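## Task

On top of the two-door cabinet beside arm1, complete a three-item stack. From the bottom up it is the wooden block with three small holes, then the short piece of square timber, then the long cardboard box. Each item lies flat on one of its long faces and sits roughly centred over the item beneath it, and no item overhangs any edge of the cabinet top. Every other object must finish resting directly on the same furniture it sits on now. The attempt fails if any object from a furniture top ends up on the floor with no gripper holding it. It also fails if any object goes inside or beneath a piece of furniture, even while held. The stack must stay in place without a robot supporting it. At the end, open the grippers and move the arms away.

## Robot and tools

Robots: three identical i2rt Big YAM arms named arm1, arm2 and arm3. Each has six revolute joints, a two-finger gripper and a wrist camera. Two fixed room cameras, room_a and room_b, watch the scene. The hand can reach roughly 1.0 m from the joint1 axis. The joints move at different speeds, so the hand may sweep a wide, curved path between two postures.

Joints. All arm joints are in radians and the gripper is in metres. The "done" tolerance is given after each range.
- joint1_rad: -2.879 to 2.879 (±0.045). Yaws the whole arm about its base; positive is counter-clockwise seen from above, and 0 faces the way the base faces.
- joint2_rad: 0 to 3.141 (±0.14). Shoulder. At 0 the upper arm lies roughly level, pointing backward; increasing it raises the arm and then swings it forward.
- joint3_rad: 0 to 3.019 (±0.09). Elbow. At 0 it is fully folded; larger values open it.
- joint4_rad: -1.692 to 1.57 (±0.055). Hand pitch; positive tilts the fingertips up.
- joint5_rad: -1.57 to 1.57 (±0.03). Sideways hand swing; positive goes to the arm's right.
- joint6_rad: -2.094 to 2.094 (±0.035). Hand roll; positive is clockwise viewed from behind the hand.
- gripper_m: 0 to 0.093 (±0.003). Gap between the fingertips. Each finger pad grips with at most about 50–62 N.

Frames. The state uses a single world frame with its origin on the floor and +z pointing up. The hand point is midway between the fingertips. The hand's z axis runs along the fingers, and its y axis is the direction the fingers open and close. When joints 1 and 6 are at 0 and the hand is level and pointing forward, the wrist camera sits above the hand and looks toward the fingertips. Wrist cameras are fisheye, 504x504 px. room_a and room_b are 896x504 px pinhole cameras with radial distortion.

Tool execute_actions. Argument "actions" is a list holding no action or exactly one. An action is an object whose keys are robot names. Each robot key holds a "joints" object that maps joint names to absolute target values, not increments. Every arm gets its own joints object, and you list only the joints you want to set. All commanded motions start at once and may finish at different times. A joint or robot you leave out keeps its previous target and may still be pushing toward it. Example: {"arm1": {"joints": {"gripper_m": 0.05}}, "arm2": {"joints": {"joint1_rad": 0.3}}}. Optional "cameras": a list from arm1_cam_wrist, arm2_cam_wrist, arm3_cam_wrist, room_a, room_b, all. Leaving it out, passing null or passing ["all"] returns every camera, and [] returns none. An empty actions list only reports state and images. If any key is unknown or any value is out of range, the whole call is rejected and nothing moves. One action lasts at most 15 s.

Results. For each robot the result gives joint_positions, joint torques and joint_status, plus a "pictures" line that lists the order of the images. Torques are raw drive outputs with per-unit offset, scale and noise, and they are nonzero even in free air, so read them with caution. joint_status words:
- "off_target": the joint stopped short of its target and may still be pushing.
- "contact_stop" and "time_out": the joint now holds where it stopped. A timed-out joint may instead keep a nearby target and keep pushing.
- "not_followed": a built-in self- and inter-arm collision check refused the targets (look for the "cause:" line). The gripper command in that action still runs. The arm may retry those targets on later actions.
- "limit_stop_at_motor_heat": the arm stopped because a motor overheated. Resend the target afterwards.
on_its_own lists what a joint is doing without a command in this call, and "held at" gives its target, not its position. To stop a joint from pushing, command it to its reported position. A very small change of target may not move the joint. If a result reports a stop, the later execute_actions, wait and finished_scene calls in the same reply are skipped.

Tool wait: "seconds", 0 to 10. Sends no new commands and returns the same report as an empty action.

Tool zoom_image: "camera" (one of the five names) and "region" [x0, y0, x1, y1] in pixels, with the origin at the top-left. The region may be at most 504x504. Only images from the latest full result can be zoomed.

Tool finished_scene: "scene", the number of the current scene. It is final and reports whether the goal was met, so the stack must already be standing and the grippers released.

Cautions. The arms do not stop on contact; they keep pressing, sometimes hard. A hard press between two robots fails the run, and a strong collision can too. The collision check may act late and ignores fingers, gripper housings and wrist cameras. Holding a load heats the motors: a MOTOR HOT warning appears at 85 °C, and at 100 °C the arm goes limp and drops what it holds (OVER-TEMPERATURE FAULT). Loaded joints sag. The robots keep their last command while you compose a reply. Avoid dropping, slamming or knocking objects, especially off furniture or into or under it. Loose objects may occasionally be nudged by outside pushes, so check the scene before finishing. Faster robot motion is better.

Each tool is called after "Emit:" by a JSON object that holds its "op" and its "data".

## Session

Emit:
{"op": "execute_actions", "data": {"actions": []}}

Scene clock: 0.00 s.
Joint torques (N m, as the arm reports them, + toward a larger angle): no reading
arm1.joint_positions: joint1_rad=-0.025 joint2_rad=+0.347 joint3_rad=+1.568 joint4_rad=-1.454 joint5_rad=-0.083 joint6_rad=+0.144 gripper_m=+0.095
arm1.joint_status: not commanded
arm1.hand: x=-1.1158 y=+0.3008 z=+1.4229 quat_wxyz=(-0.383, -0.683, -0.378, +0.493) (m; scene frame)
arm2.joint_positions: joint1_rad=+0.654 joint2_rad=+0.428 joint3_rad=+1.646 joint4_rad=-1.382 joint5_rad=+0.089 joint6_rad=-0.119 gripper_m=+0.094
arm2.joint_status: not commanded
arm2.hand: x=-0.0442 y=-0.1783 z=+1.5538 quat_wxyz=(-0.392, +0.663, -0.368, -0.521) (m; scene frame)
arm3.joint_positions: joint1_rad=+0.053 joint2_rad=+0.582 joint3_rad=+1.689 joint4_rad=-1.390 joint5_rad=+0.091 joint6_rad=+0.329 gripper_m=+0.095
arm3.joint_status: not commanded
arm3.hand: x=+1.1100 y=+0.0410 z=+1.4766 quat_wxyz=(-0.338, +0.502, -0.622, -0.496) (m; scene frame)
pictures: arm1_cam_wrist, arm2_cam_wrist, arm3_cam_wrist, room_a, room_b
Images, in order (width x height): arm1_cam_wrist 504x504, arm2_cam_wrist 504x504, arm3_cam_wrist 504x504, room_a 896x504, room_b 896x504.

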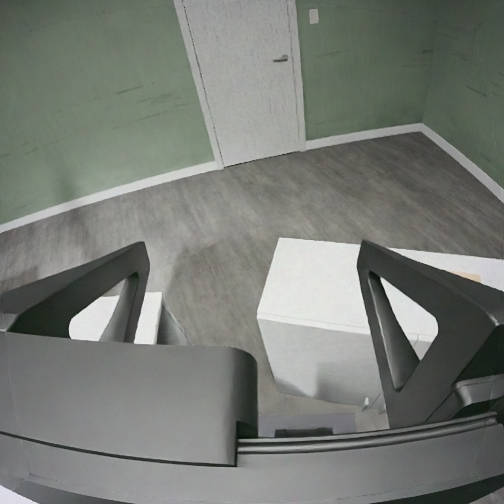

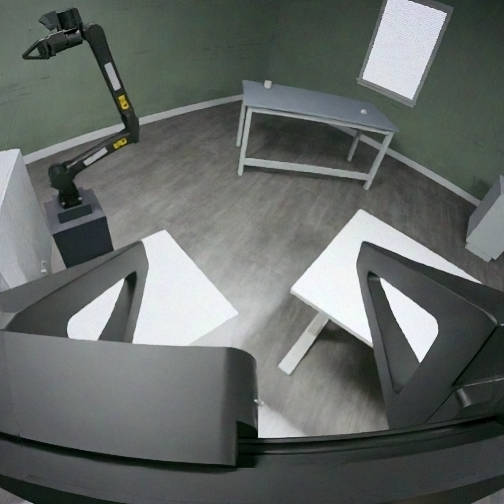

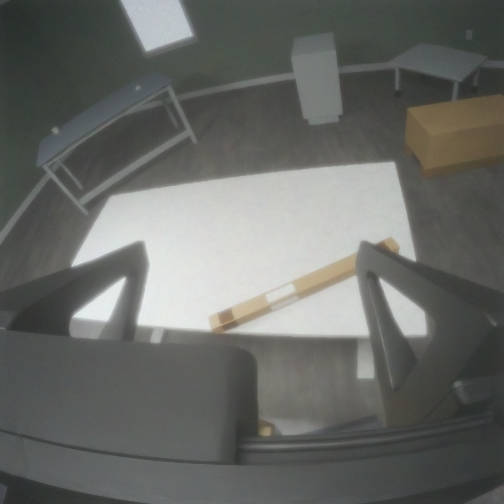

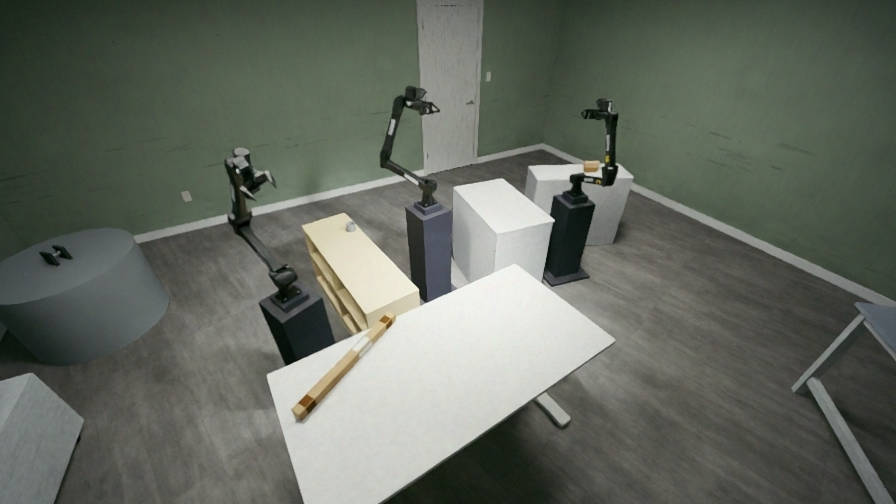

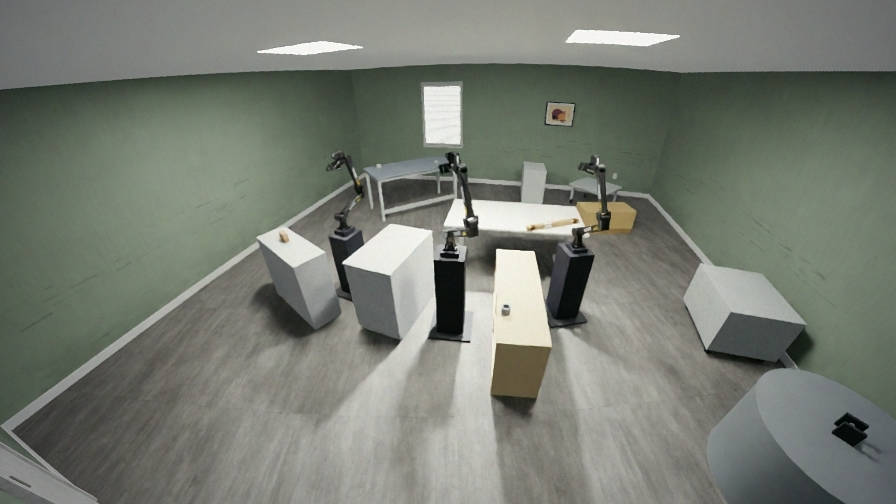

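Emit:
{"op": "zoom_image", "data": {"camera": "room_a", "region": [400, 60, 700, 300]}}

Emit:
{"op": "zoom_image", "data": {"camera": "room_b", "region": [240, 140, 640, 410]}}

Emit:
{"op": "zoom_image", "data": {"camera": "room_a", "region": [200, 130, 500, 430]}}

Region (400, 60, 700, 300) of room_a's 896x504 image, scaled by 1.680, with more detail than that image has; it fills the top 403 rows of this view, and the rest is white.

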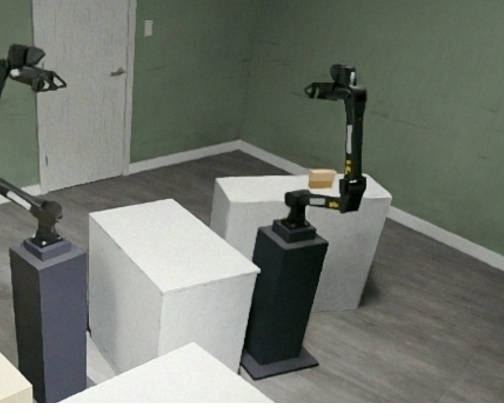

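Region (240, 140, 640, 410) of room_b's 896x504 image, scaled by 1.260, with more detail than that image has; it fills the top 340 rows of this view, and the rest is white.

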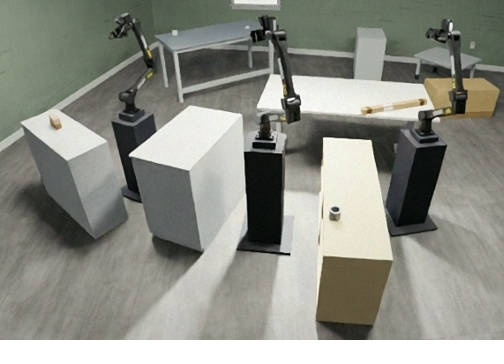

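Region (200, 130, 500, 430) of room_a's 896x504 image, scaled by 1.680, with more detail than that image has.

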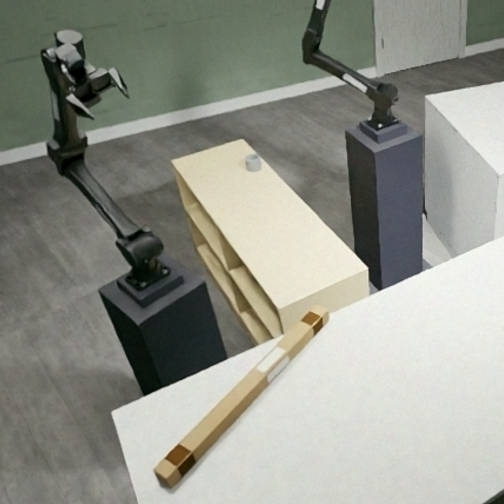

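Emit:
{"op": "zoom_image", "data": {"camera": "room_b", "region": [250, 210, 350, 290]}}

Emit:
{"op": "zoom_image", "data": {"camera": "room_a", "region": [540, 140, 660, 220]}}

Emit:
{"op": "zoom_image", "data": {"camera": "arm3_cam_wrist", "region": [200, 380, 340, 480]}}

Emit:
{"op": "zoom_image", "data": {"camera": "room_b", "region": [420, 170, 660, 330]}}

Region (250, 210, 350, 290) of room_b's 896x504 image, scaled by 5.040, with more detail than that image has; it fills the top 403 rows of this view, and the rest is white.

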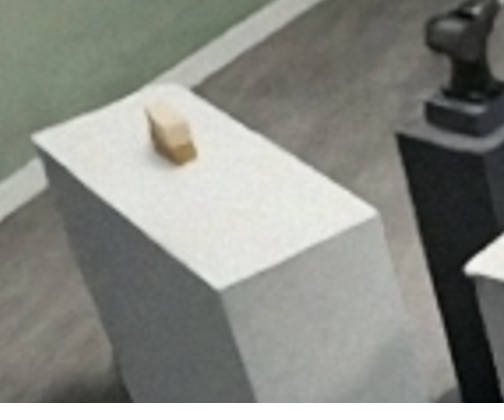

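Region (540, 140, 660, 220) of room_a's 896x504 image, scaled by 4.200, with more detail than that image has.

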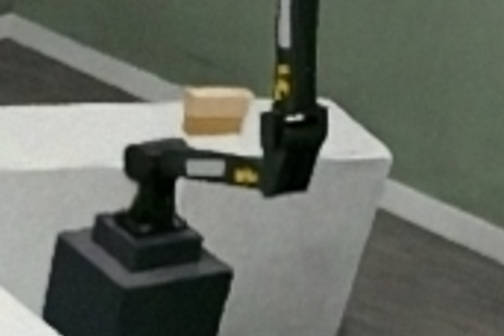

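Region (200, 380, 340, 480) of arm3_cam_wrist's 504x504 image, scaled by 3.600, with more detail than that image has; it fills the top 360 rows of this view, and the rest is white.

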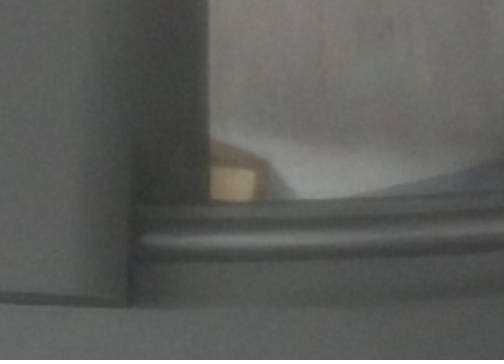

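Region (420, 170, 660, 330) of room_b's 896x504 image, scaled by 2.100, with more detail than that image has.

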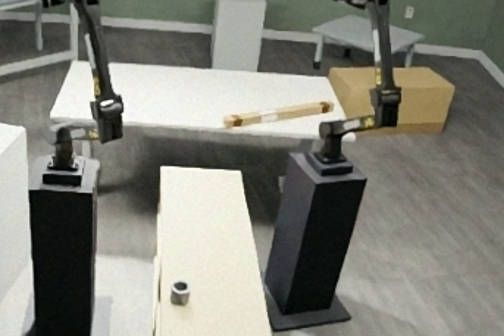

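Emit:
{"op": "execute_actions", "data": {"actions": [{"arm1":{"joints":{"joint1_rad":-0.9,"joint2_rad":0.9,"joint3_rad":1.3,"joint4_rad":-1.2,"joint5_rad":0,"joint6_rad":0}},"arm2":{"joints":{"joint1_rad":0.0,"joint2_rad":1.0,"joint3_rad":1.2,"joint4_rad":-1.0,"joint5_rad":0,"joint6_rad":0}},"arm3":{"joints":{"joint1_rad":0.05,"joint2_rad":1.2,"joint3_rad":1.5,"joint4_rad":-1.3,"joint5_rad":0,"joint6_rad":0}}}]}}

Scene clock: 4.87 s.
Joint torques (N m, as the arm reports them, + toward a larger angle): arm1=[-0.61 -1.76 11.62  2.54  0.01 -0.23] | arm2=[-1.99 -5.57 10.22  2.46  0.11  0.07] | arm3=[-1.09 -8.4  12.92  1.86 -0.07 -0.15]
arm1.joint_positions: joint1_rad=-0.896 joint2_rad=+0.894 joint3_rad=+1.278 joint4_rad=-1.212 joint5_rad=-0.002 joint6_rad=+0.017 gripper_m=+0.095
arm1.joint_status: all done
arm1.hand: x=-1.4531 y=+0.2825 z=+1.2317 quat_wxyz=(-0.044, -0.925, -0.090, +0.366) (m; scene frame)
arm2.joint_positions: joint1_rad=-0.002 joint2_rad=+0.998 joint3_rad=+1.175 joint4_rad=-1.016 joint5_rad=-0.001 joint6_rad=-0.014 gripper_m=+0.094
arm2.joint_status: all done
arm2.hand: x=+0.0408 y=+0.1582 z=+1.2612 quat_wxyz=(-0.276, +0.613, -0.701, -0.238) (m; scene frame)
arm3.joint_positions: joint1_rad=+0.053 joint2_rad=+1.205 joint3_rad=+1.478 joint4_rad=-1.316 joint5_rad=+0.003 joint6_rad=+0.012 gripper_m=+0.095
arm3.joint_status: all done
arm3.hand: x=+1.0461 y=+0.3259 z=+1.2064 quat_wxyz=(-0.170, +0.737, -0.623, -0.197) (m; scene frame)
pictures: arm1_cam_wrist, arm2_cam_wrist, arm3_cam_wrist, room_a, room_b
Images, in order (width x height): arm1_cam_wrist 504x504, arm2_cam_wrist 504x504, arm3_cam_wrist 504x504, room_a 896x504, room_b 896x504.

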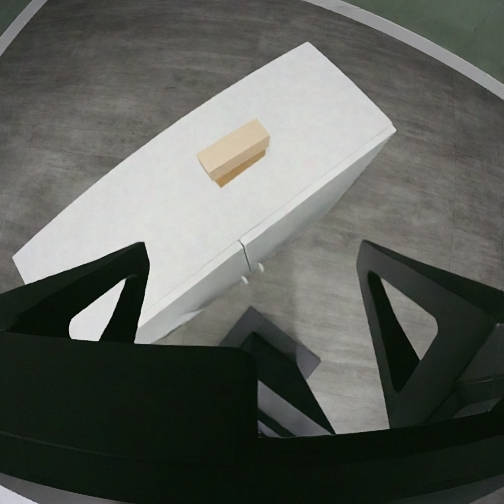

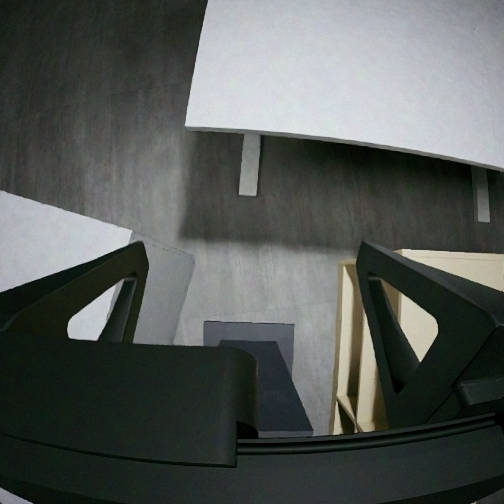

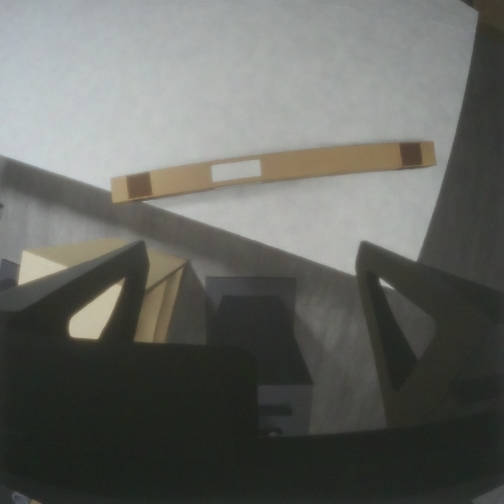

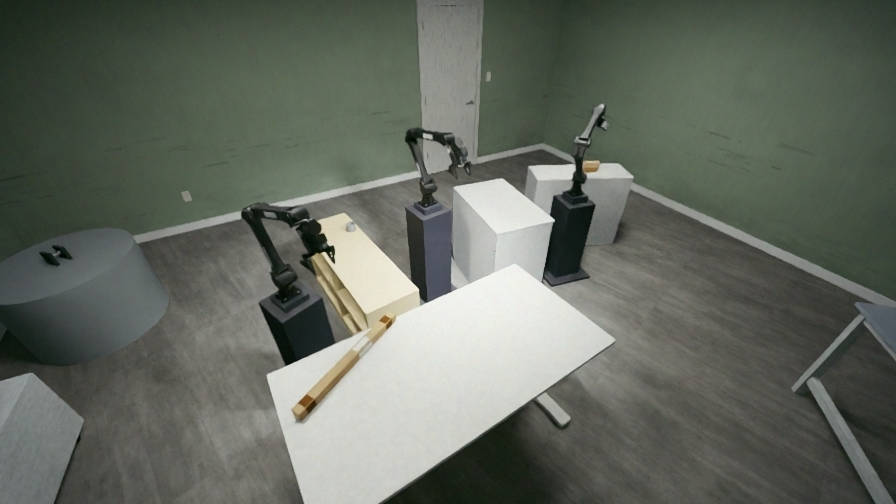

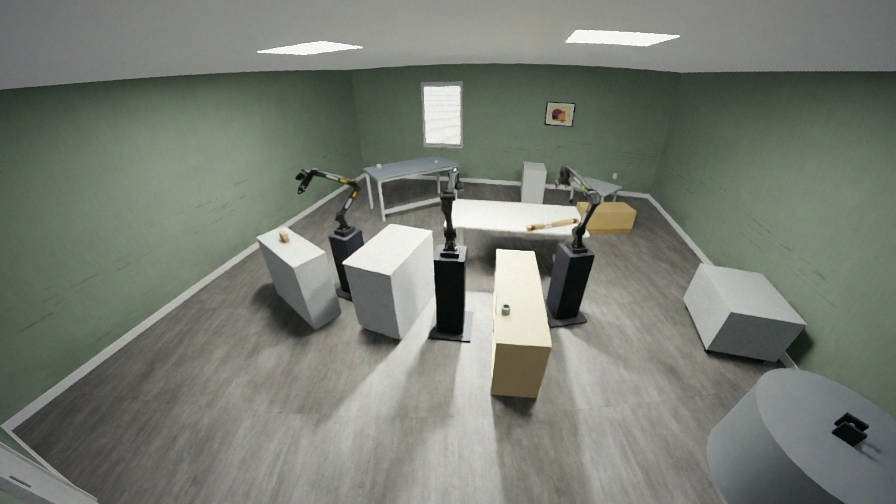

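Emit:
{"op": "zoom_image", "data": {"camera": "arm1_cam_wrist", "region": [160, 80, 320, 240]}}

Region (160, 80, 320, 240) of arm1_cam_wrist's 504x504 image, scaled by 3.150, with more detail than that image has.

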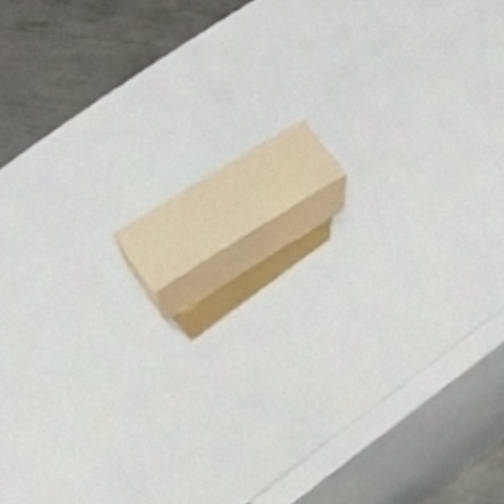

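Emit:
{"op": "execute_actions", "data": {"actions": [{"arm1":{"joints":{"joint4_rad":-0.3}},"arm2":{"joints":{"joint3_rad":1.9}},"arm3":{"joints":{"joint2_rad":0.5}}}], "cameras": ["arm1_cam_wrist"]}}

Scene clock: 8.20 s.
Joint torques (N m, as the arm reports them, + toward a larger angle): arm1=[-0.62 -2.27 11.89  3.18  0.   -0.22] | arm2=[-1.72 -1.21  8.57  2.58  0.1   0.06] | arm3=[-0.95  5.87  7.13  2.56 -0.08 -0.16]
arm1.joint_positions: joint1_rad=-0.896 joint2_rad=+0.896 joint3_rad=+1.278 joint4_rad=-0.318 joint5_rad=-0.002 joint6_rad=+0.017 gripper_m=+0.095
arm1.joint_status: all done
arm1.hand: x=-1.5288 y=+0.2668 z=+1.4295 quat_wxyz=(-0.086, -0.676, -0.065, +0.729) (m; scene frame)
arm2.joint_positions: joint1_rad=-0.002 joint2_rad=+0.991 joint3_rad=+1.868 joint4_rad=-1.010 joint5_rad=-0.001 joint6_rad=-0.014 gripper_m=+0.094
arm2.joint_status: all done
arm2.hand: x=+0.0334 y=+0.0985 z=+1.6358 quat_wxyz=(-0.504, +0.492, -0.563, -0.432) (m; scene frame)
arm3.joint_positions: joint1_rad=+0.053 joint2_rad=+0.496 joint3_rad=+1.502 joint4_rad=-1.316 joint5_rad=+0.003 joint6_rad=+0.012 gripper_m=+0.095
arm3.joint_status: all done
arm3.hand: x=+1.0937 y=+0.0488 z=+1.4258 quat_wxyz=(-0.379, +0.618, -0.521, -0.451) (m; scene frame)
pictures: arm1_cam_wrist
Images, in order (width x height): arm1_cam_wrist 504x504.

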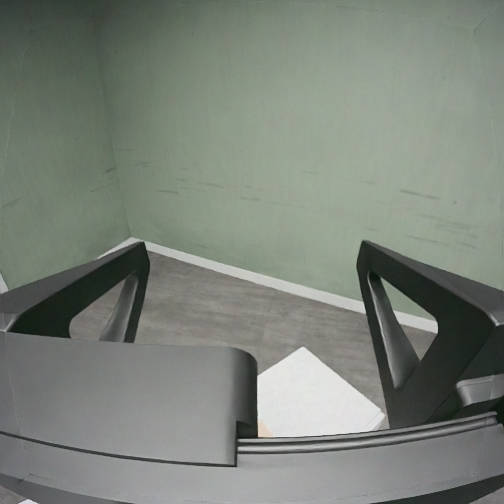

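Emit:
{"op": "execute_actions", "data": {"actions": [{"arm1":{"joints":{"joint1_rad":-0.84,"joint2_rad":0.2,"joint3_rad":0.5,"joint4_rad":-0.3}},"arm2":{"joints":{"joint1_rad":1.3,"joint2_rad":1.0,"joint3_rad":1.3,"joint4_rad":-1.1}},"arm3":{"joints":{"joint1_rad":-0.054,"joint2_rad":1.774,"joint3_rad":1.48,"joint4_rad":-1.24,"joint5_rad":0,"joint6_rad":1.34}}}]}}

Scene clock: 19.70 s.
Joint torques (N m, as the arm reports them, + toward a larger angle): arm1=[-0.04  3.32 10.63  2.84  0.   -0.22] | arm2=[-1.73 -6.97  8.32  1.36  0.1   0.07] | arm3=[ -1.31 -15.14  10.79   0.58   0.04   0.16]
arm1.joint_positions: joint1_rad=-0.844 joint2_rad=+0.206 joint3_rad=+0.495 joint4_rad=-0.309 joint5_rad=-0.002 joint6_rad=+0.017 gripper_m=+0.095
arm1.joint_status: all done
arm1.hand: x=-1.3710 y=+0.2851 z=+1.1790 quat_wxyz=(-0.100, -0.704, -0.087, +0.697) (m; scene frame)
arm2.joint_positions: joint1_rad=+1.298 joint2_rad=+1.014 joint3_rad=+1.304 joint4_rad=-1.092 joint5_rad=+0.000 joint6_rad=-0.012 gripper_m=+0.094
arm2.joint_status: all done
arm2.hand: x=-0.3998 y=-0.0831 z=+1.3088 quat_wxyz=(-0.086, +0.907, -0.184, -0.369) (m; scene frame)
arm3.joint_positions: joint1_rad=-0.048 joint2_rad=+1.765 joint3_rad=+1.469 joint4_rad=-1.251 joint5_rad=+0.002 joint6_rad=+1.328 gripper_m=+0.095
arm3.joint_status: all done
arm3.hand: x=+1.0858 y=+0.4224 z=+0.9393 quat_wxyz=(-0.007, +0.159, -0.987, -0.011) (m; scene frame)
pictures: arm1_cam_wrist, arm2_cam_wrist, arm3_cam_wrist, room_a, room_b
Images, in order (width x height): arm1_cam_wrist 504x504, arm2_cam_wrist 504x504, arm3_cam_wrist 504x504, room_a 896x504, room_b 896x504.

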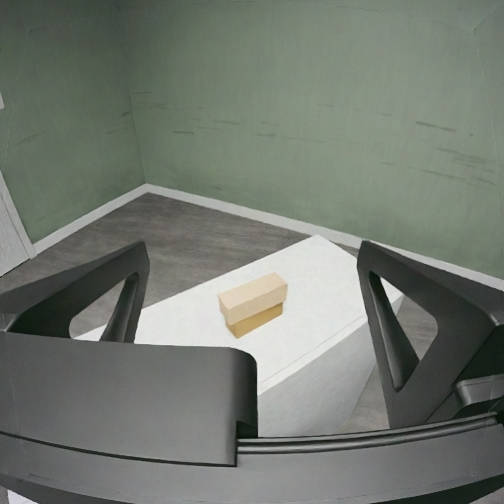

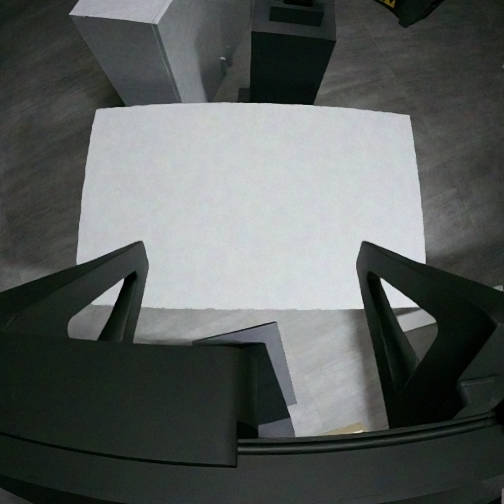

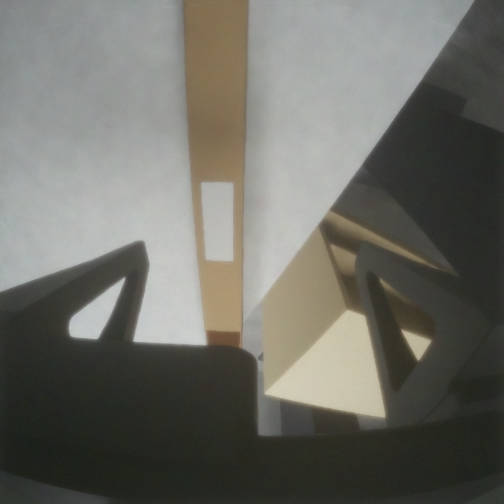

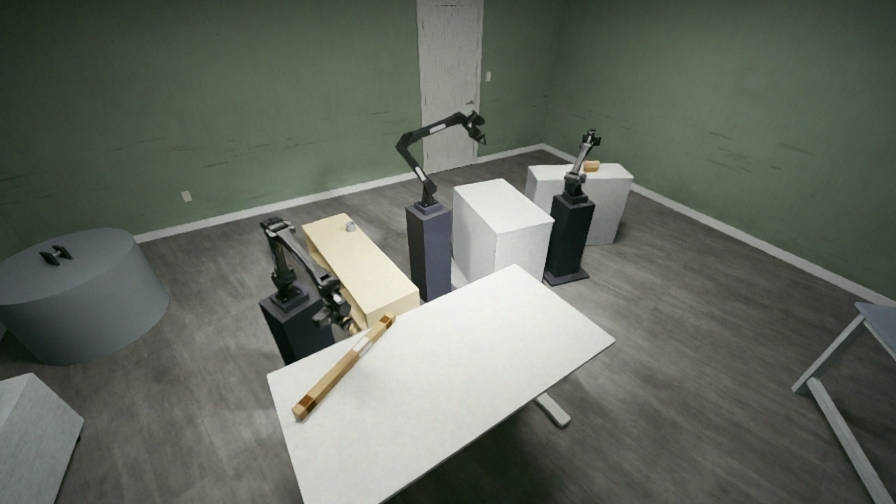

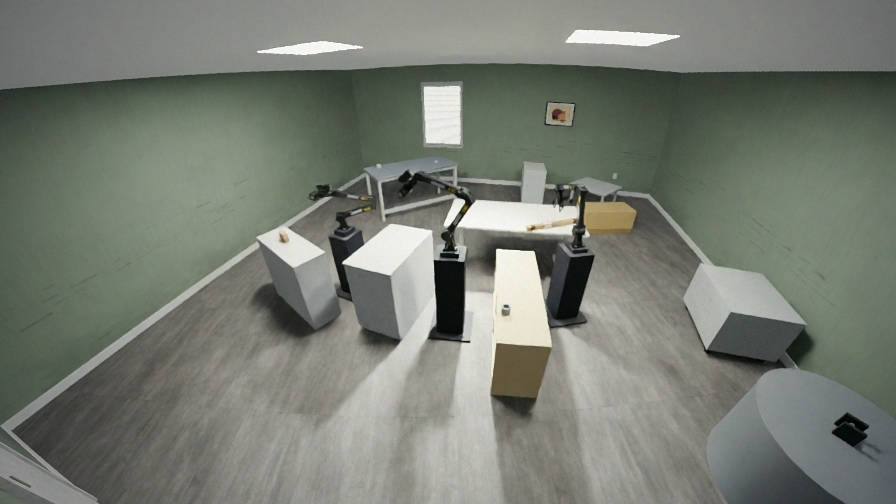

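Emit:
{"op": "zoom_image", "data": {"camera": "arm1_cam_wrist", "region": [190, 250, 320, 360]}}

Emit:
{"op": "execute_actions", "data": {"actions": [{"arm3":{"joints":{"joint1_rad":-0.038,"joint2_rad":2.005,"joint3_rad":1.43,"joint4_rad":-0.98,"joint5_rad":0,"joint6_rad":1.375}}}], "cameras": ["arm3_cam_wrist","room_a"]}}

Region (190, 250, 320, 360) of arm1_cam_wrist's 504x504 image, scaled by 3.877, with more detail than that image has; it fills the top 426 rows of this view, and the rest is white.

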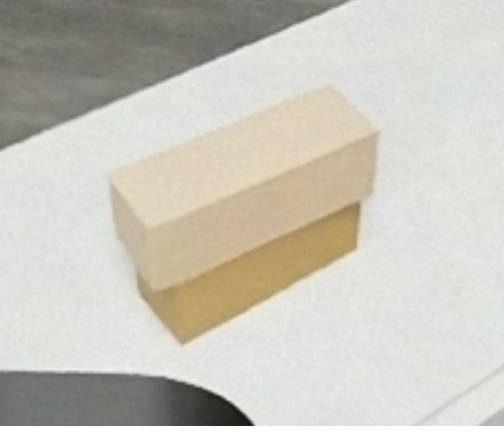

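Scene clock: 24.90 s.
Joint torques (N m, as the arm reports them, + toward a larger angle): arm1=[-0.04  3.34 10.65  2.83  0.   -0.22] | arm2=[-1.98 -7.22  8.22  1.24  0.09  0.06] | arm3=[ -0.2  -19.22   9.68   0.71   0.04   0.14]
arm1.joint_positions: joint1_rad=-0.844 joint2_rad=+0.206 joint3_rad=+0.495 joint4_rad=-0.309 joint5_rad=-0.002 joint6_rad=+0.017 gripper_m=+0.095
arm1.joint_status: not commanded
arm1.hand: x=-1.3710 y=+0.2851 z=+1.1790 quat_wxyz=(-0.100, -0.704, -0.087, +0.697) (m; scene frame)
arm2.joint_positions: joint1_rad=+1.298 joint2_rad=+1.014 joint3_rad=+1.304 joint4_rad=-1.092 joint5_rad=+0.000 joint6_rad=-0.012 gripper_m=+0.094
arm2.joint_status: not commanded
arm2.hand: x=-0.3998 y=-0.0831 z=+1.3088 quat_wxyz=(-0.086, +0.907, -0.184, -0.369) (m; scene frame)
arm3.joint_positions: joint1_rad=-0.048 joint2_rad=+2.016 joint3_rad=+1.416 joint4_rad=-0.997 joint5_rad=+0.002 joint6_rad=+1.363 gripper_m=+0.095
arm3.joint_status: all done
arm3.hand: x=+1.0856 y=+0.4443 z=+0.7890 quat_wxyz=(-0.005, +0.142, -0.990, +0.014) (m; scene frame)
pictures: arm3_cam_wrist, room_a
Images, in order (width x height): arm3_cam_wrist 504x504, room_a 896x504.

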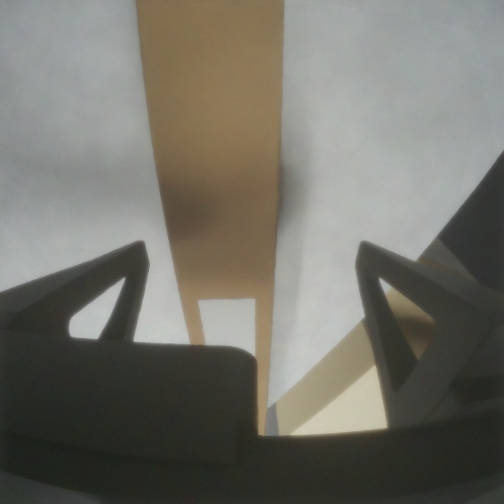

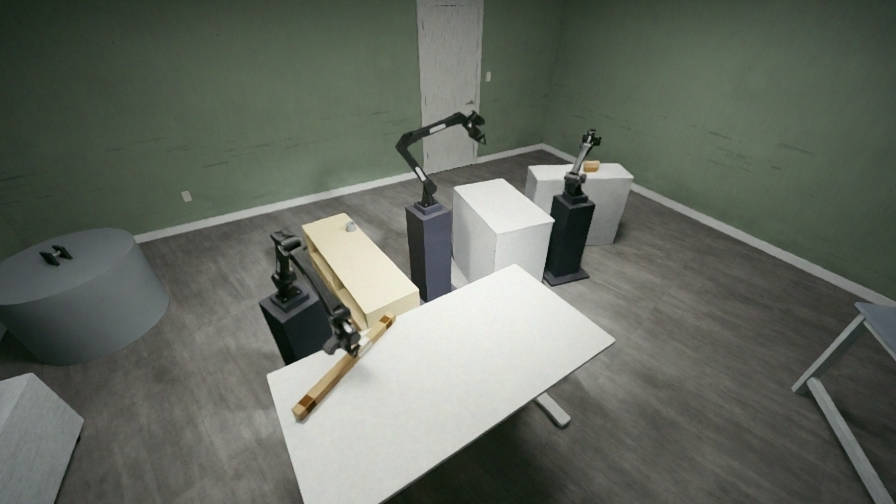

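Emit:
{"op": "execute_actions", "data": {"actions": [{"arm3":{"joints":{"joint2_rad":2.062,"joint3_rad":1.442,"joint4_rad":-0.912}}}], "cameras": ["arm3_cam_wrist","room_a"]}}

Scene clock: 26.90 s.
Joint torques (N m, as the arm reports them, + toward a larger angle): arm1=[-0.05  3.38 10.64  2.83  0.   -0.22] | arm2=[-1.69 -7.28  8.24  1.33  0.08  0.06] | arm3=[ -0.17 -15.73  10.96   0.93   0.04   0.12]
arm1.joint_positions: joint1_rad=-0.844 joint2_rad=+0.206 joint3_rad=+0.495 joint4_rad=-0.309 joint5_rad=-0.002 joint6_rad=+0.017 gripper_m=+0.095
arm1.joint_status: not commanded
arm1.hand: x=-1.3710 y=+0.2851 z=+1.1790 quat_wxyz=(-0.100, -0.704, -0.087, +0.697) (m; scene frame)
arm2.joint_positions: joint1_rad=+1.298 joint2_rad=+1.014 joint3_rad=+1.304 joint4_rad=-1.092 joint5_rad=+0.000 joint6_rad=-0.012 gripper_m=+0.094
arm2.joint_status: not commanded
arm2.hand: x=-0.3998 y=-0.0831 z=+1.3088 quat_wxyz=(-0.086, +0.907, -0.184, -0.369) (m; scene frame)
arm3.joint_positions: joint1_rad=-0.048 joint2_rad=+2.034 joint3_rad=+1.416 joint4_rad=-0.930 joint5_rad=+0.002 joint6_rad=+1.364 gripper_m=+0.095
arm3.joint_status: all done
arm3.hand: x=+1.0846 y=+0.4579 z=+0.7791 quat_wxyz=(-0.006, +0.141, -0.990, -0.010) (m; scene frame)
pictures: arm3_cam_wrist, room_a
Images, in order (width x height): arm3_cam_wrist 504x504, room_a 896x504.

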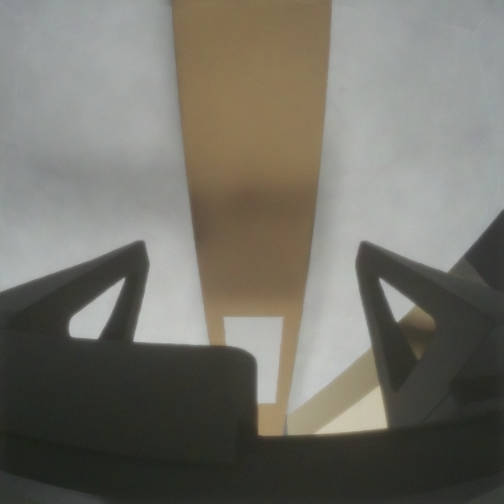

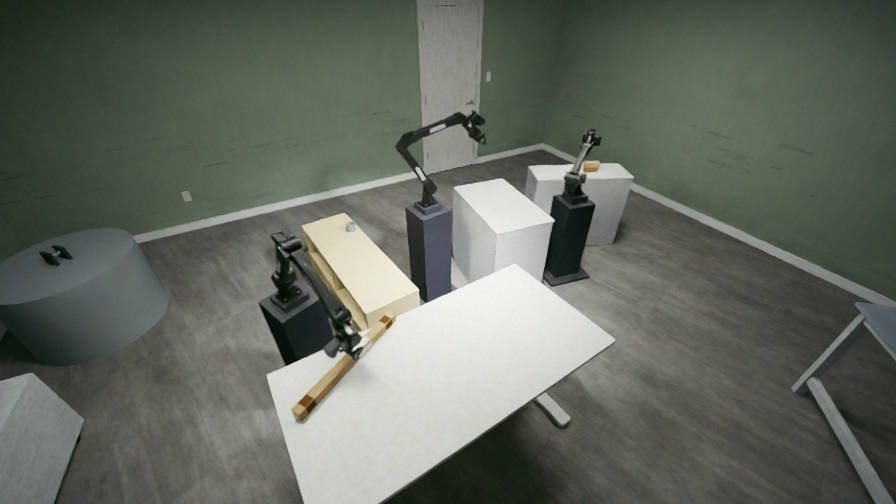

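Emit:
{"op": "execute_actions", "data": {"actions": [{"arm3":{"joints":{"joint2_rad":2.10,"joint3_rad":1.44,"joint4_rad":-0.89}}}], "cameras": ["arm3_cam_wrist","room_a"]}}

Scene clock: 28.57 s.
Joint torques (N m, as the arm reports them, + toward a larger angle): arm1=[-0.06  3.37 10.64  2.84  0.   -0.22] | arm2=[-1.59 -7.    8.19  1.23  0.08  0.07] | arm3=[ -0.19 -16.75  10.34   0.88   0.04   0.12]
arm1.joint_positions: joint1_rad=-0.844 joint2_rad=+0.206 joint3_rad=+0.495 joint4_rad=-0.309 joint5_rad=-0.002 joint6_rad=+0.017 gripper_m=+0.095
arm1.joint_status: not commanded
arm1.hand: x=-1.3710 y=+0.2851 z=+1.1790 quat_wxyz=(-0.100, -0.704, -0.087, +0.697) (m; scene frame)
arm2.joint_positions: joint1_rad=+1.298 joint2_rad=+1.014 joint3_rad=+1.304 joint4_rad=-1.092 joint5_rad=+0.000 joint6_rad=-0.012 gripper_m=+0.094
arm2.joint_status: not commanded
arm2.hand: x=-0.3998 y=-0.0831 z=+1.3088 quat_wxyz=(-0.086, +0.907, -0.184, -0.369) (m; scene frame)
arm3.joint_positions: joint1_rad=-0.048 joint2_rad=+2.078 joint3_rad=+1.416 joint4_rad=-0.908 joint5_rad=+0.002 joint6_rad=+1.364 gripper_m=+0.095
arm3.joint_status: all done
arm3.hand: x=+1.0850 y=+0.4558 z=+0.7550 quat_wxyz=(-0.006, +0.141, -0.990, +0.001) (m; scene frame)
pictures: arm3_cam_wrist, room_a
Images, in order (width x height): arm3_cam_wrist 504x504, room_a 896x504.

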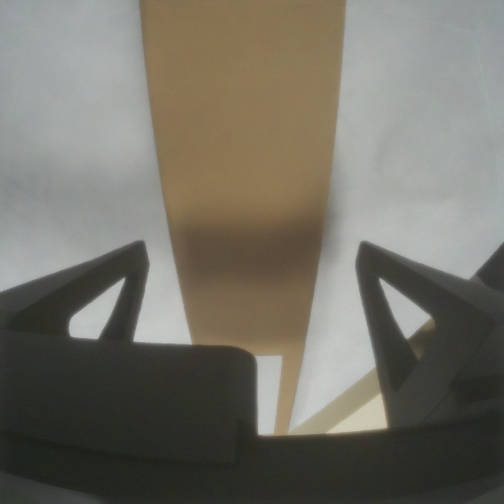

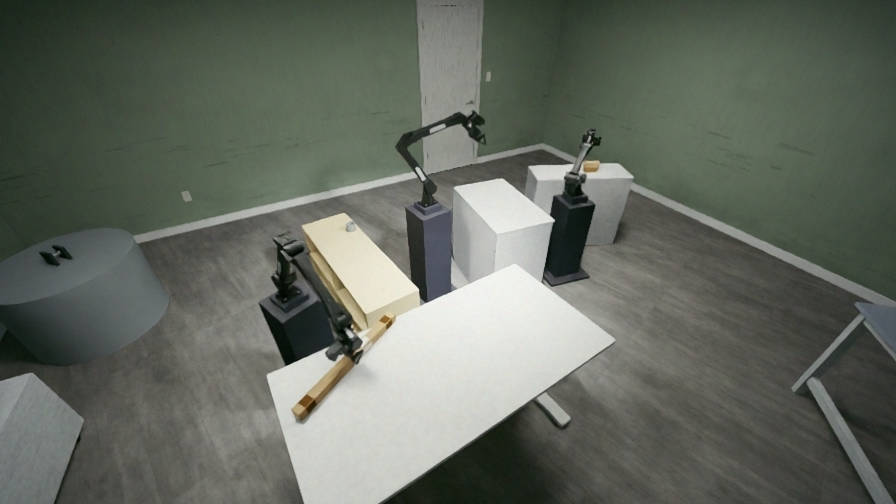

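Emit:
{"op": "execute_actions", "data": {"actions": [{"arm3":{"joints":{"gripper_m":0.03}}}], "cameras": ["arm3_cam_wrist"]}}

Scene clock: 29.40 s.
Joint torques (N m, as the arm reports them, + toward a larger angle): arm1=[-0.07  3.33 10.65  2.83  0.   -0.22] | arm2=[-1.8  -7.15  8.26  1.3   0.09  0.05] | arm3=[ -0.23 -16.9   10.24   0.76   0.05   0.08]
arm1.joint_positions: joint1_rad=-0.844 joint2_rad=+0.206 joint3_rad=+0.495 joint4_rad=-0.309 joint5_rad=-0.002 joint6_rad=+0.017 gripper_m=+0.095
arm1.joint_status: not commanded
arm1.hand: x=-1.3710 y=+0.2851 z=+1.1790 quat_wxyz=(-0.100, -0.704, -0.087, +0.697) (m; scene frame)
arm2.joint_positions: joint1_rad=+1.298 joint2_rad=+1.014 joint3_rad=+1.304 joint4_rad=-1.092 joint5_rad=+0.000 joint6_rad=-0.012 gripper_m=+0.094
arm2.joint_status: not commanded
arm2.hand: x=-0.3998 y=-0.0831 z=+1.3088 quat_wxyz=(-0.086, +0.907, -0.184, -0.369) (m; scene frame)
arm3.joint_positions: joint1_rad=-0.048 joint2_rad=+2.078 joint3_rad=+1.416 joint4_rad=-0.907 joint5_rad=+0.001 joint6_rad=+1.367 gripper_m=+0.049
arm3.joint_status: gripper_m off_target (ended at +0.049, target +0.030)
arm3.hand: x=+1.0849 y=+0.4561 z=+0.7550 quat_wxyz=(-0.005, +0.140, -0.990, +0.000) (m; scene frame)
pictures: arm3_cam_wrist
Images, in order (width x height): arm3_cam_wrist 504x504.

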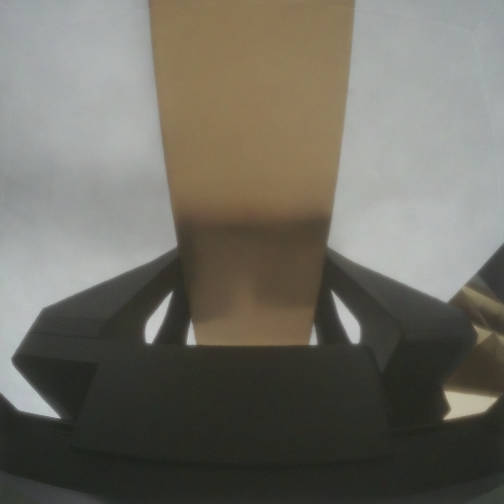

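Emit:
{"op": "execute_actions", "data": {"actions": [{"arm3":{"joints":{"joint2_rad":1.87,"joint3_rad":1.655,"joint4_rad":-1.33}},"arm2":{"joints":{"joint1_rad":-1.34,"joint2_rad":0.6,"joint3_rad":1.22,"joint4_rad":-1.4}},"arm1":{"joints":{"joint1_rad":0.3}}}], "cameras": ["arm2_cam_wrist","arm1_cam_wrist","room_a","room_b"]}}

Scene clock: 32.77 s.
Joint torques (N m, as the arm reports them, + toward a larger angle): arm1=[ 0.03  3.31 10.66  2.84 -0.04 -0.21] | arm2=[-2.58  0.64  7.49  1.22  0.05  0.06] | arm3=[ -0.19 -16.68  10.65  -0.47   0.05   0.08]
arm1.joint_positions: joint1_rad=+0.295 joint2_rad=+0.206 joint3_rad=+0.495 joint4_rad=-0.309 joint5_rad=-0.001 joint6_rad=+0.016 gripper_m=+0.095
arm1.joint_status: all done
arm1.hand: x=-1.1500 y=+0.0841 z=+1.1776 quat_wxyz=(-0.455, -0.544, -0.458, +0.535) (m; scene frame)
arm2.joint_positions: joint1_rad=-1.333 joint2_rad=+0.598 joint3_rad=+1.221 joint4_rad=-1.389 joint5_rad=+0.000 joint6_rad=-0.012 gripper_m=+0.094
arm2.joint_status: all done
arm2.hand: x=+0.2143 y=-0.2311 z=+1.3372 quat_wxyz=(-0.391, +0.046, -0.919, -0.023) (m; scene frame)
arm3.joint_positions: joint1_rad=-0.048 joint2_rad=+1.856 joint3_rad=+1.648 joint4_rad=-1.313 joint5_rad=+0.001 joint6_rad=+1.367 gripper_m=+0.049
arm3.joint_status: all done
arm3.hand: x=+1.0820 y=+0.4689 z=+0.9578 quat_wxyz=(-0.007, +0.140, -0.990, -0.024) (m; scene frame)
pictures: arm1_cam_wrist, arm2_cam_wrist, room_a, room_b
Images, in order (width x height): arm1_cam_wrist 504x504, arm2_cam_wrist 504x504, room_a 896x504, room_b 896x504.

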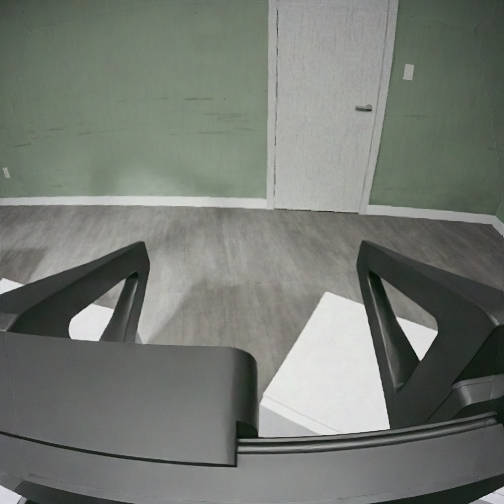

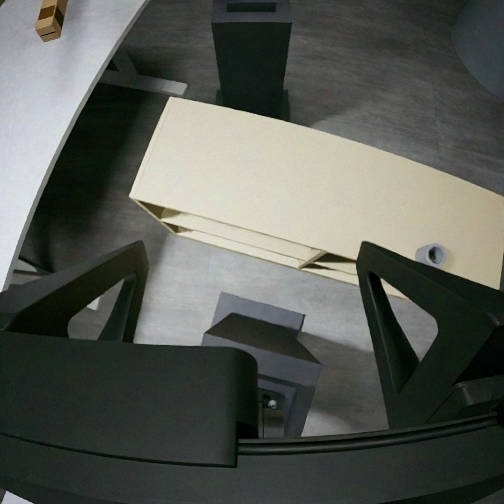

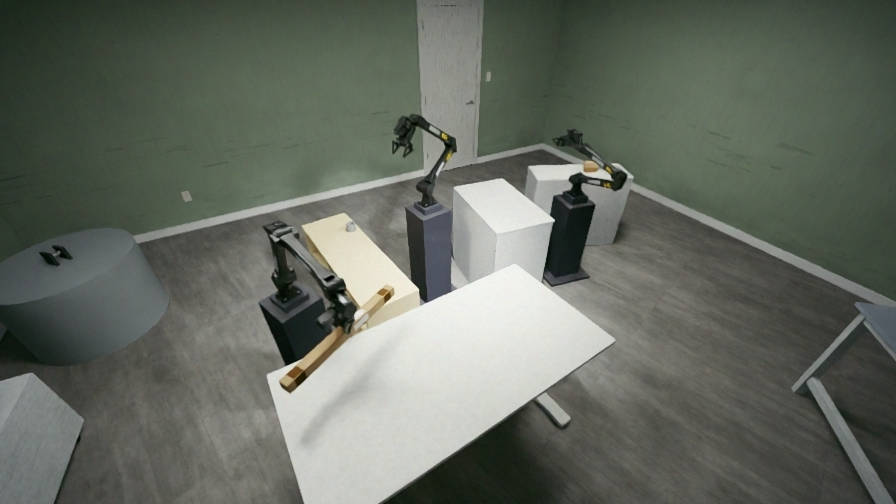

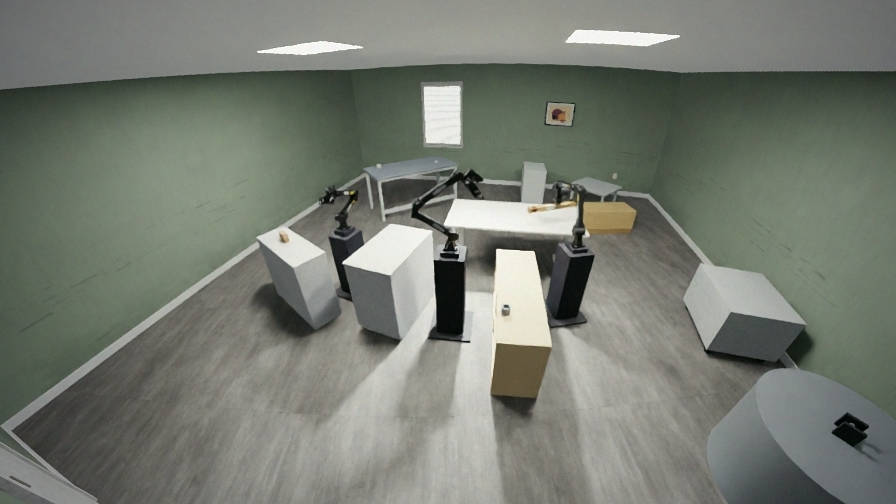

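Emit:
{"op": "execute_actions", "data": {"actions": [{"arm3":{"joints":{"joint1_rad":1.63,"joint2_rad":1.965,"joint3_rad":1.565,"joint4_rad":-1.135,"joint6_rad":1.85}}}], "cameras": ["arm2_cam_wrist","arm3_cam_wrist","room_a","room_b"]}}

Scene clock: 36.87 s.
Joint torques (N m, as the arm reports them, + toward a larger angle): arm1=[ 0.02  3.3  10.66  2.84 -0.04 -0.21] | arm2=[-2.25  1.03  7.53  1.23  0.05  0.05] | arm3=[ -1.27 -19.48   9.69   0.22   0.16   0.12]
arm1.joint_positions: joint1_rad=+0.295 joint2_rad=+0.206 joint3_rad=+0.495 joint4_rad=-0.309 joint5_rad=-0.001 joint6_rad=+0.016 gripper_m=+0.095
arm1.joint_status: not commanded
arm1.hand: x=-1.1500 y=+0.0841 z=+1.1776 quat_wxyz=(-0.455, -0.544, -0.458, +0.535) (m; scene frame)
arm2.joint_positions: joint1_rad=-1.333 joint2_rad=+0.598 joint3_rad=+1.221 joint4_rad=-1.389 joint5_rad=+0.000 joint6_rad=-0.012 gripper_m=+0.094
arm2.joint_status: not commanded
arm2.hand: x=+0.2143 y=-0.2311 z=+1.3372 quat_wxyz=(-0.391, +0.046, -0.919, -0.023) (m; scene frame)
arm3.joint_positions: joint1_rad=+1.638 joint2_rad=+1.978 joint3_rad=+1.559 joint4_rad=-1.139 joint5_rad=-0.002 joint6_rad=+1.838 gripper_m=+0.049
arm3.joint_status: all done
arm3.hand: x=+0.5511 y=-0.2206 z=+0.8526 quat_wxyz=(+0.003, +0.680, -0.733, +0.001) (m; scene frame)
pictures: arm2_cam_wrist, arm3_cam_wrist, room_a, room_b
Images, in order (width x height): arm2_cam_wrist 504x504, arm3_cam_wrist 504x504, room_a 896x504, room_b 896x504.

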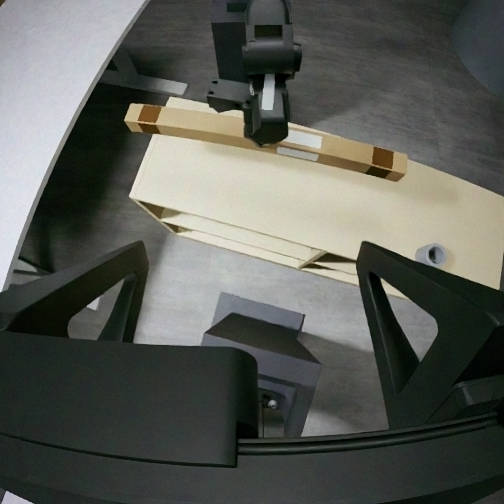

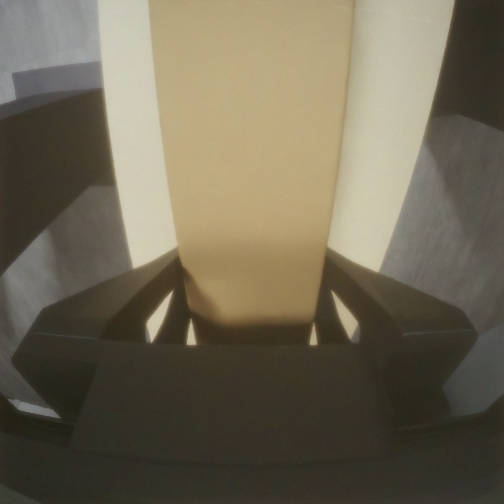

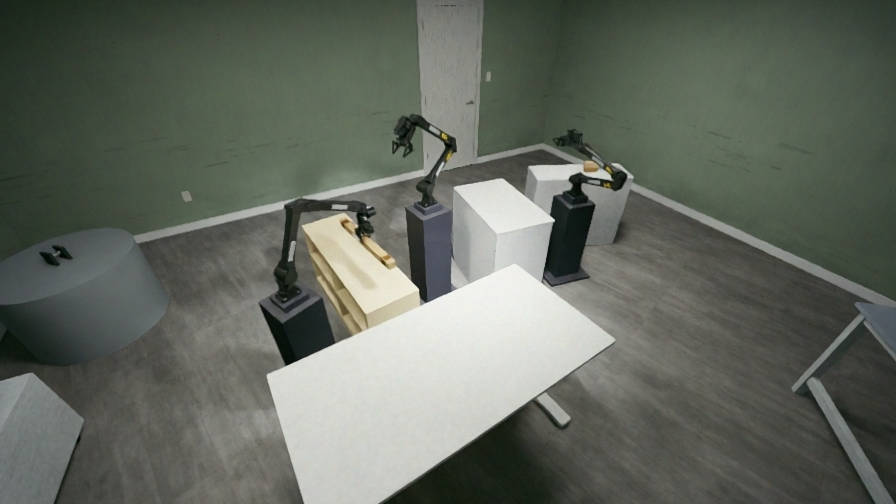

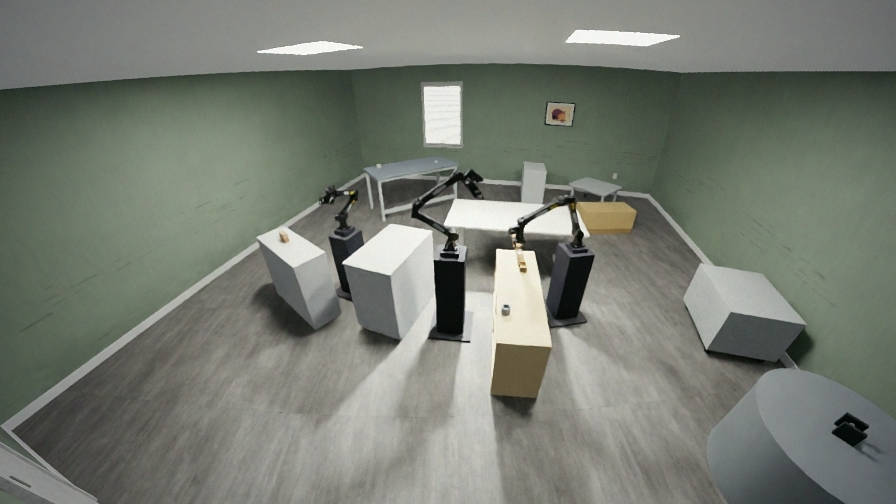

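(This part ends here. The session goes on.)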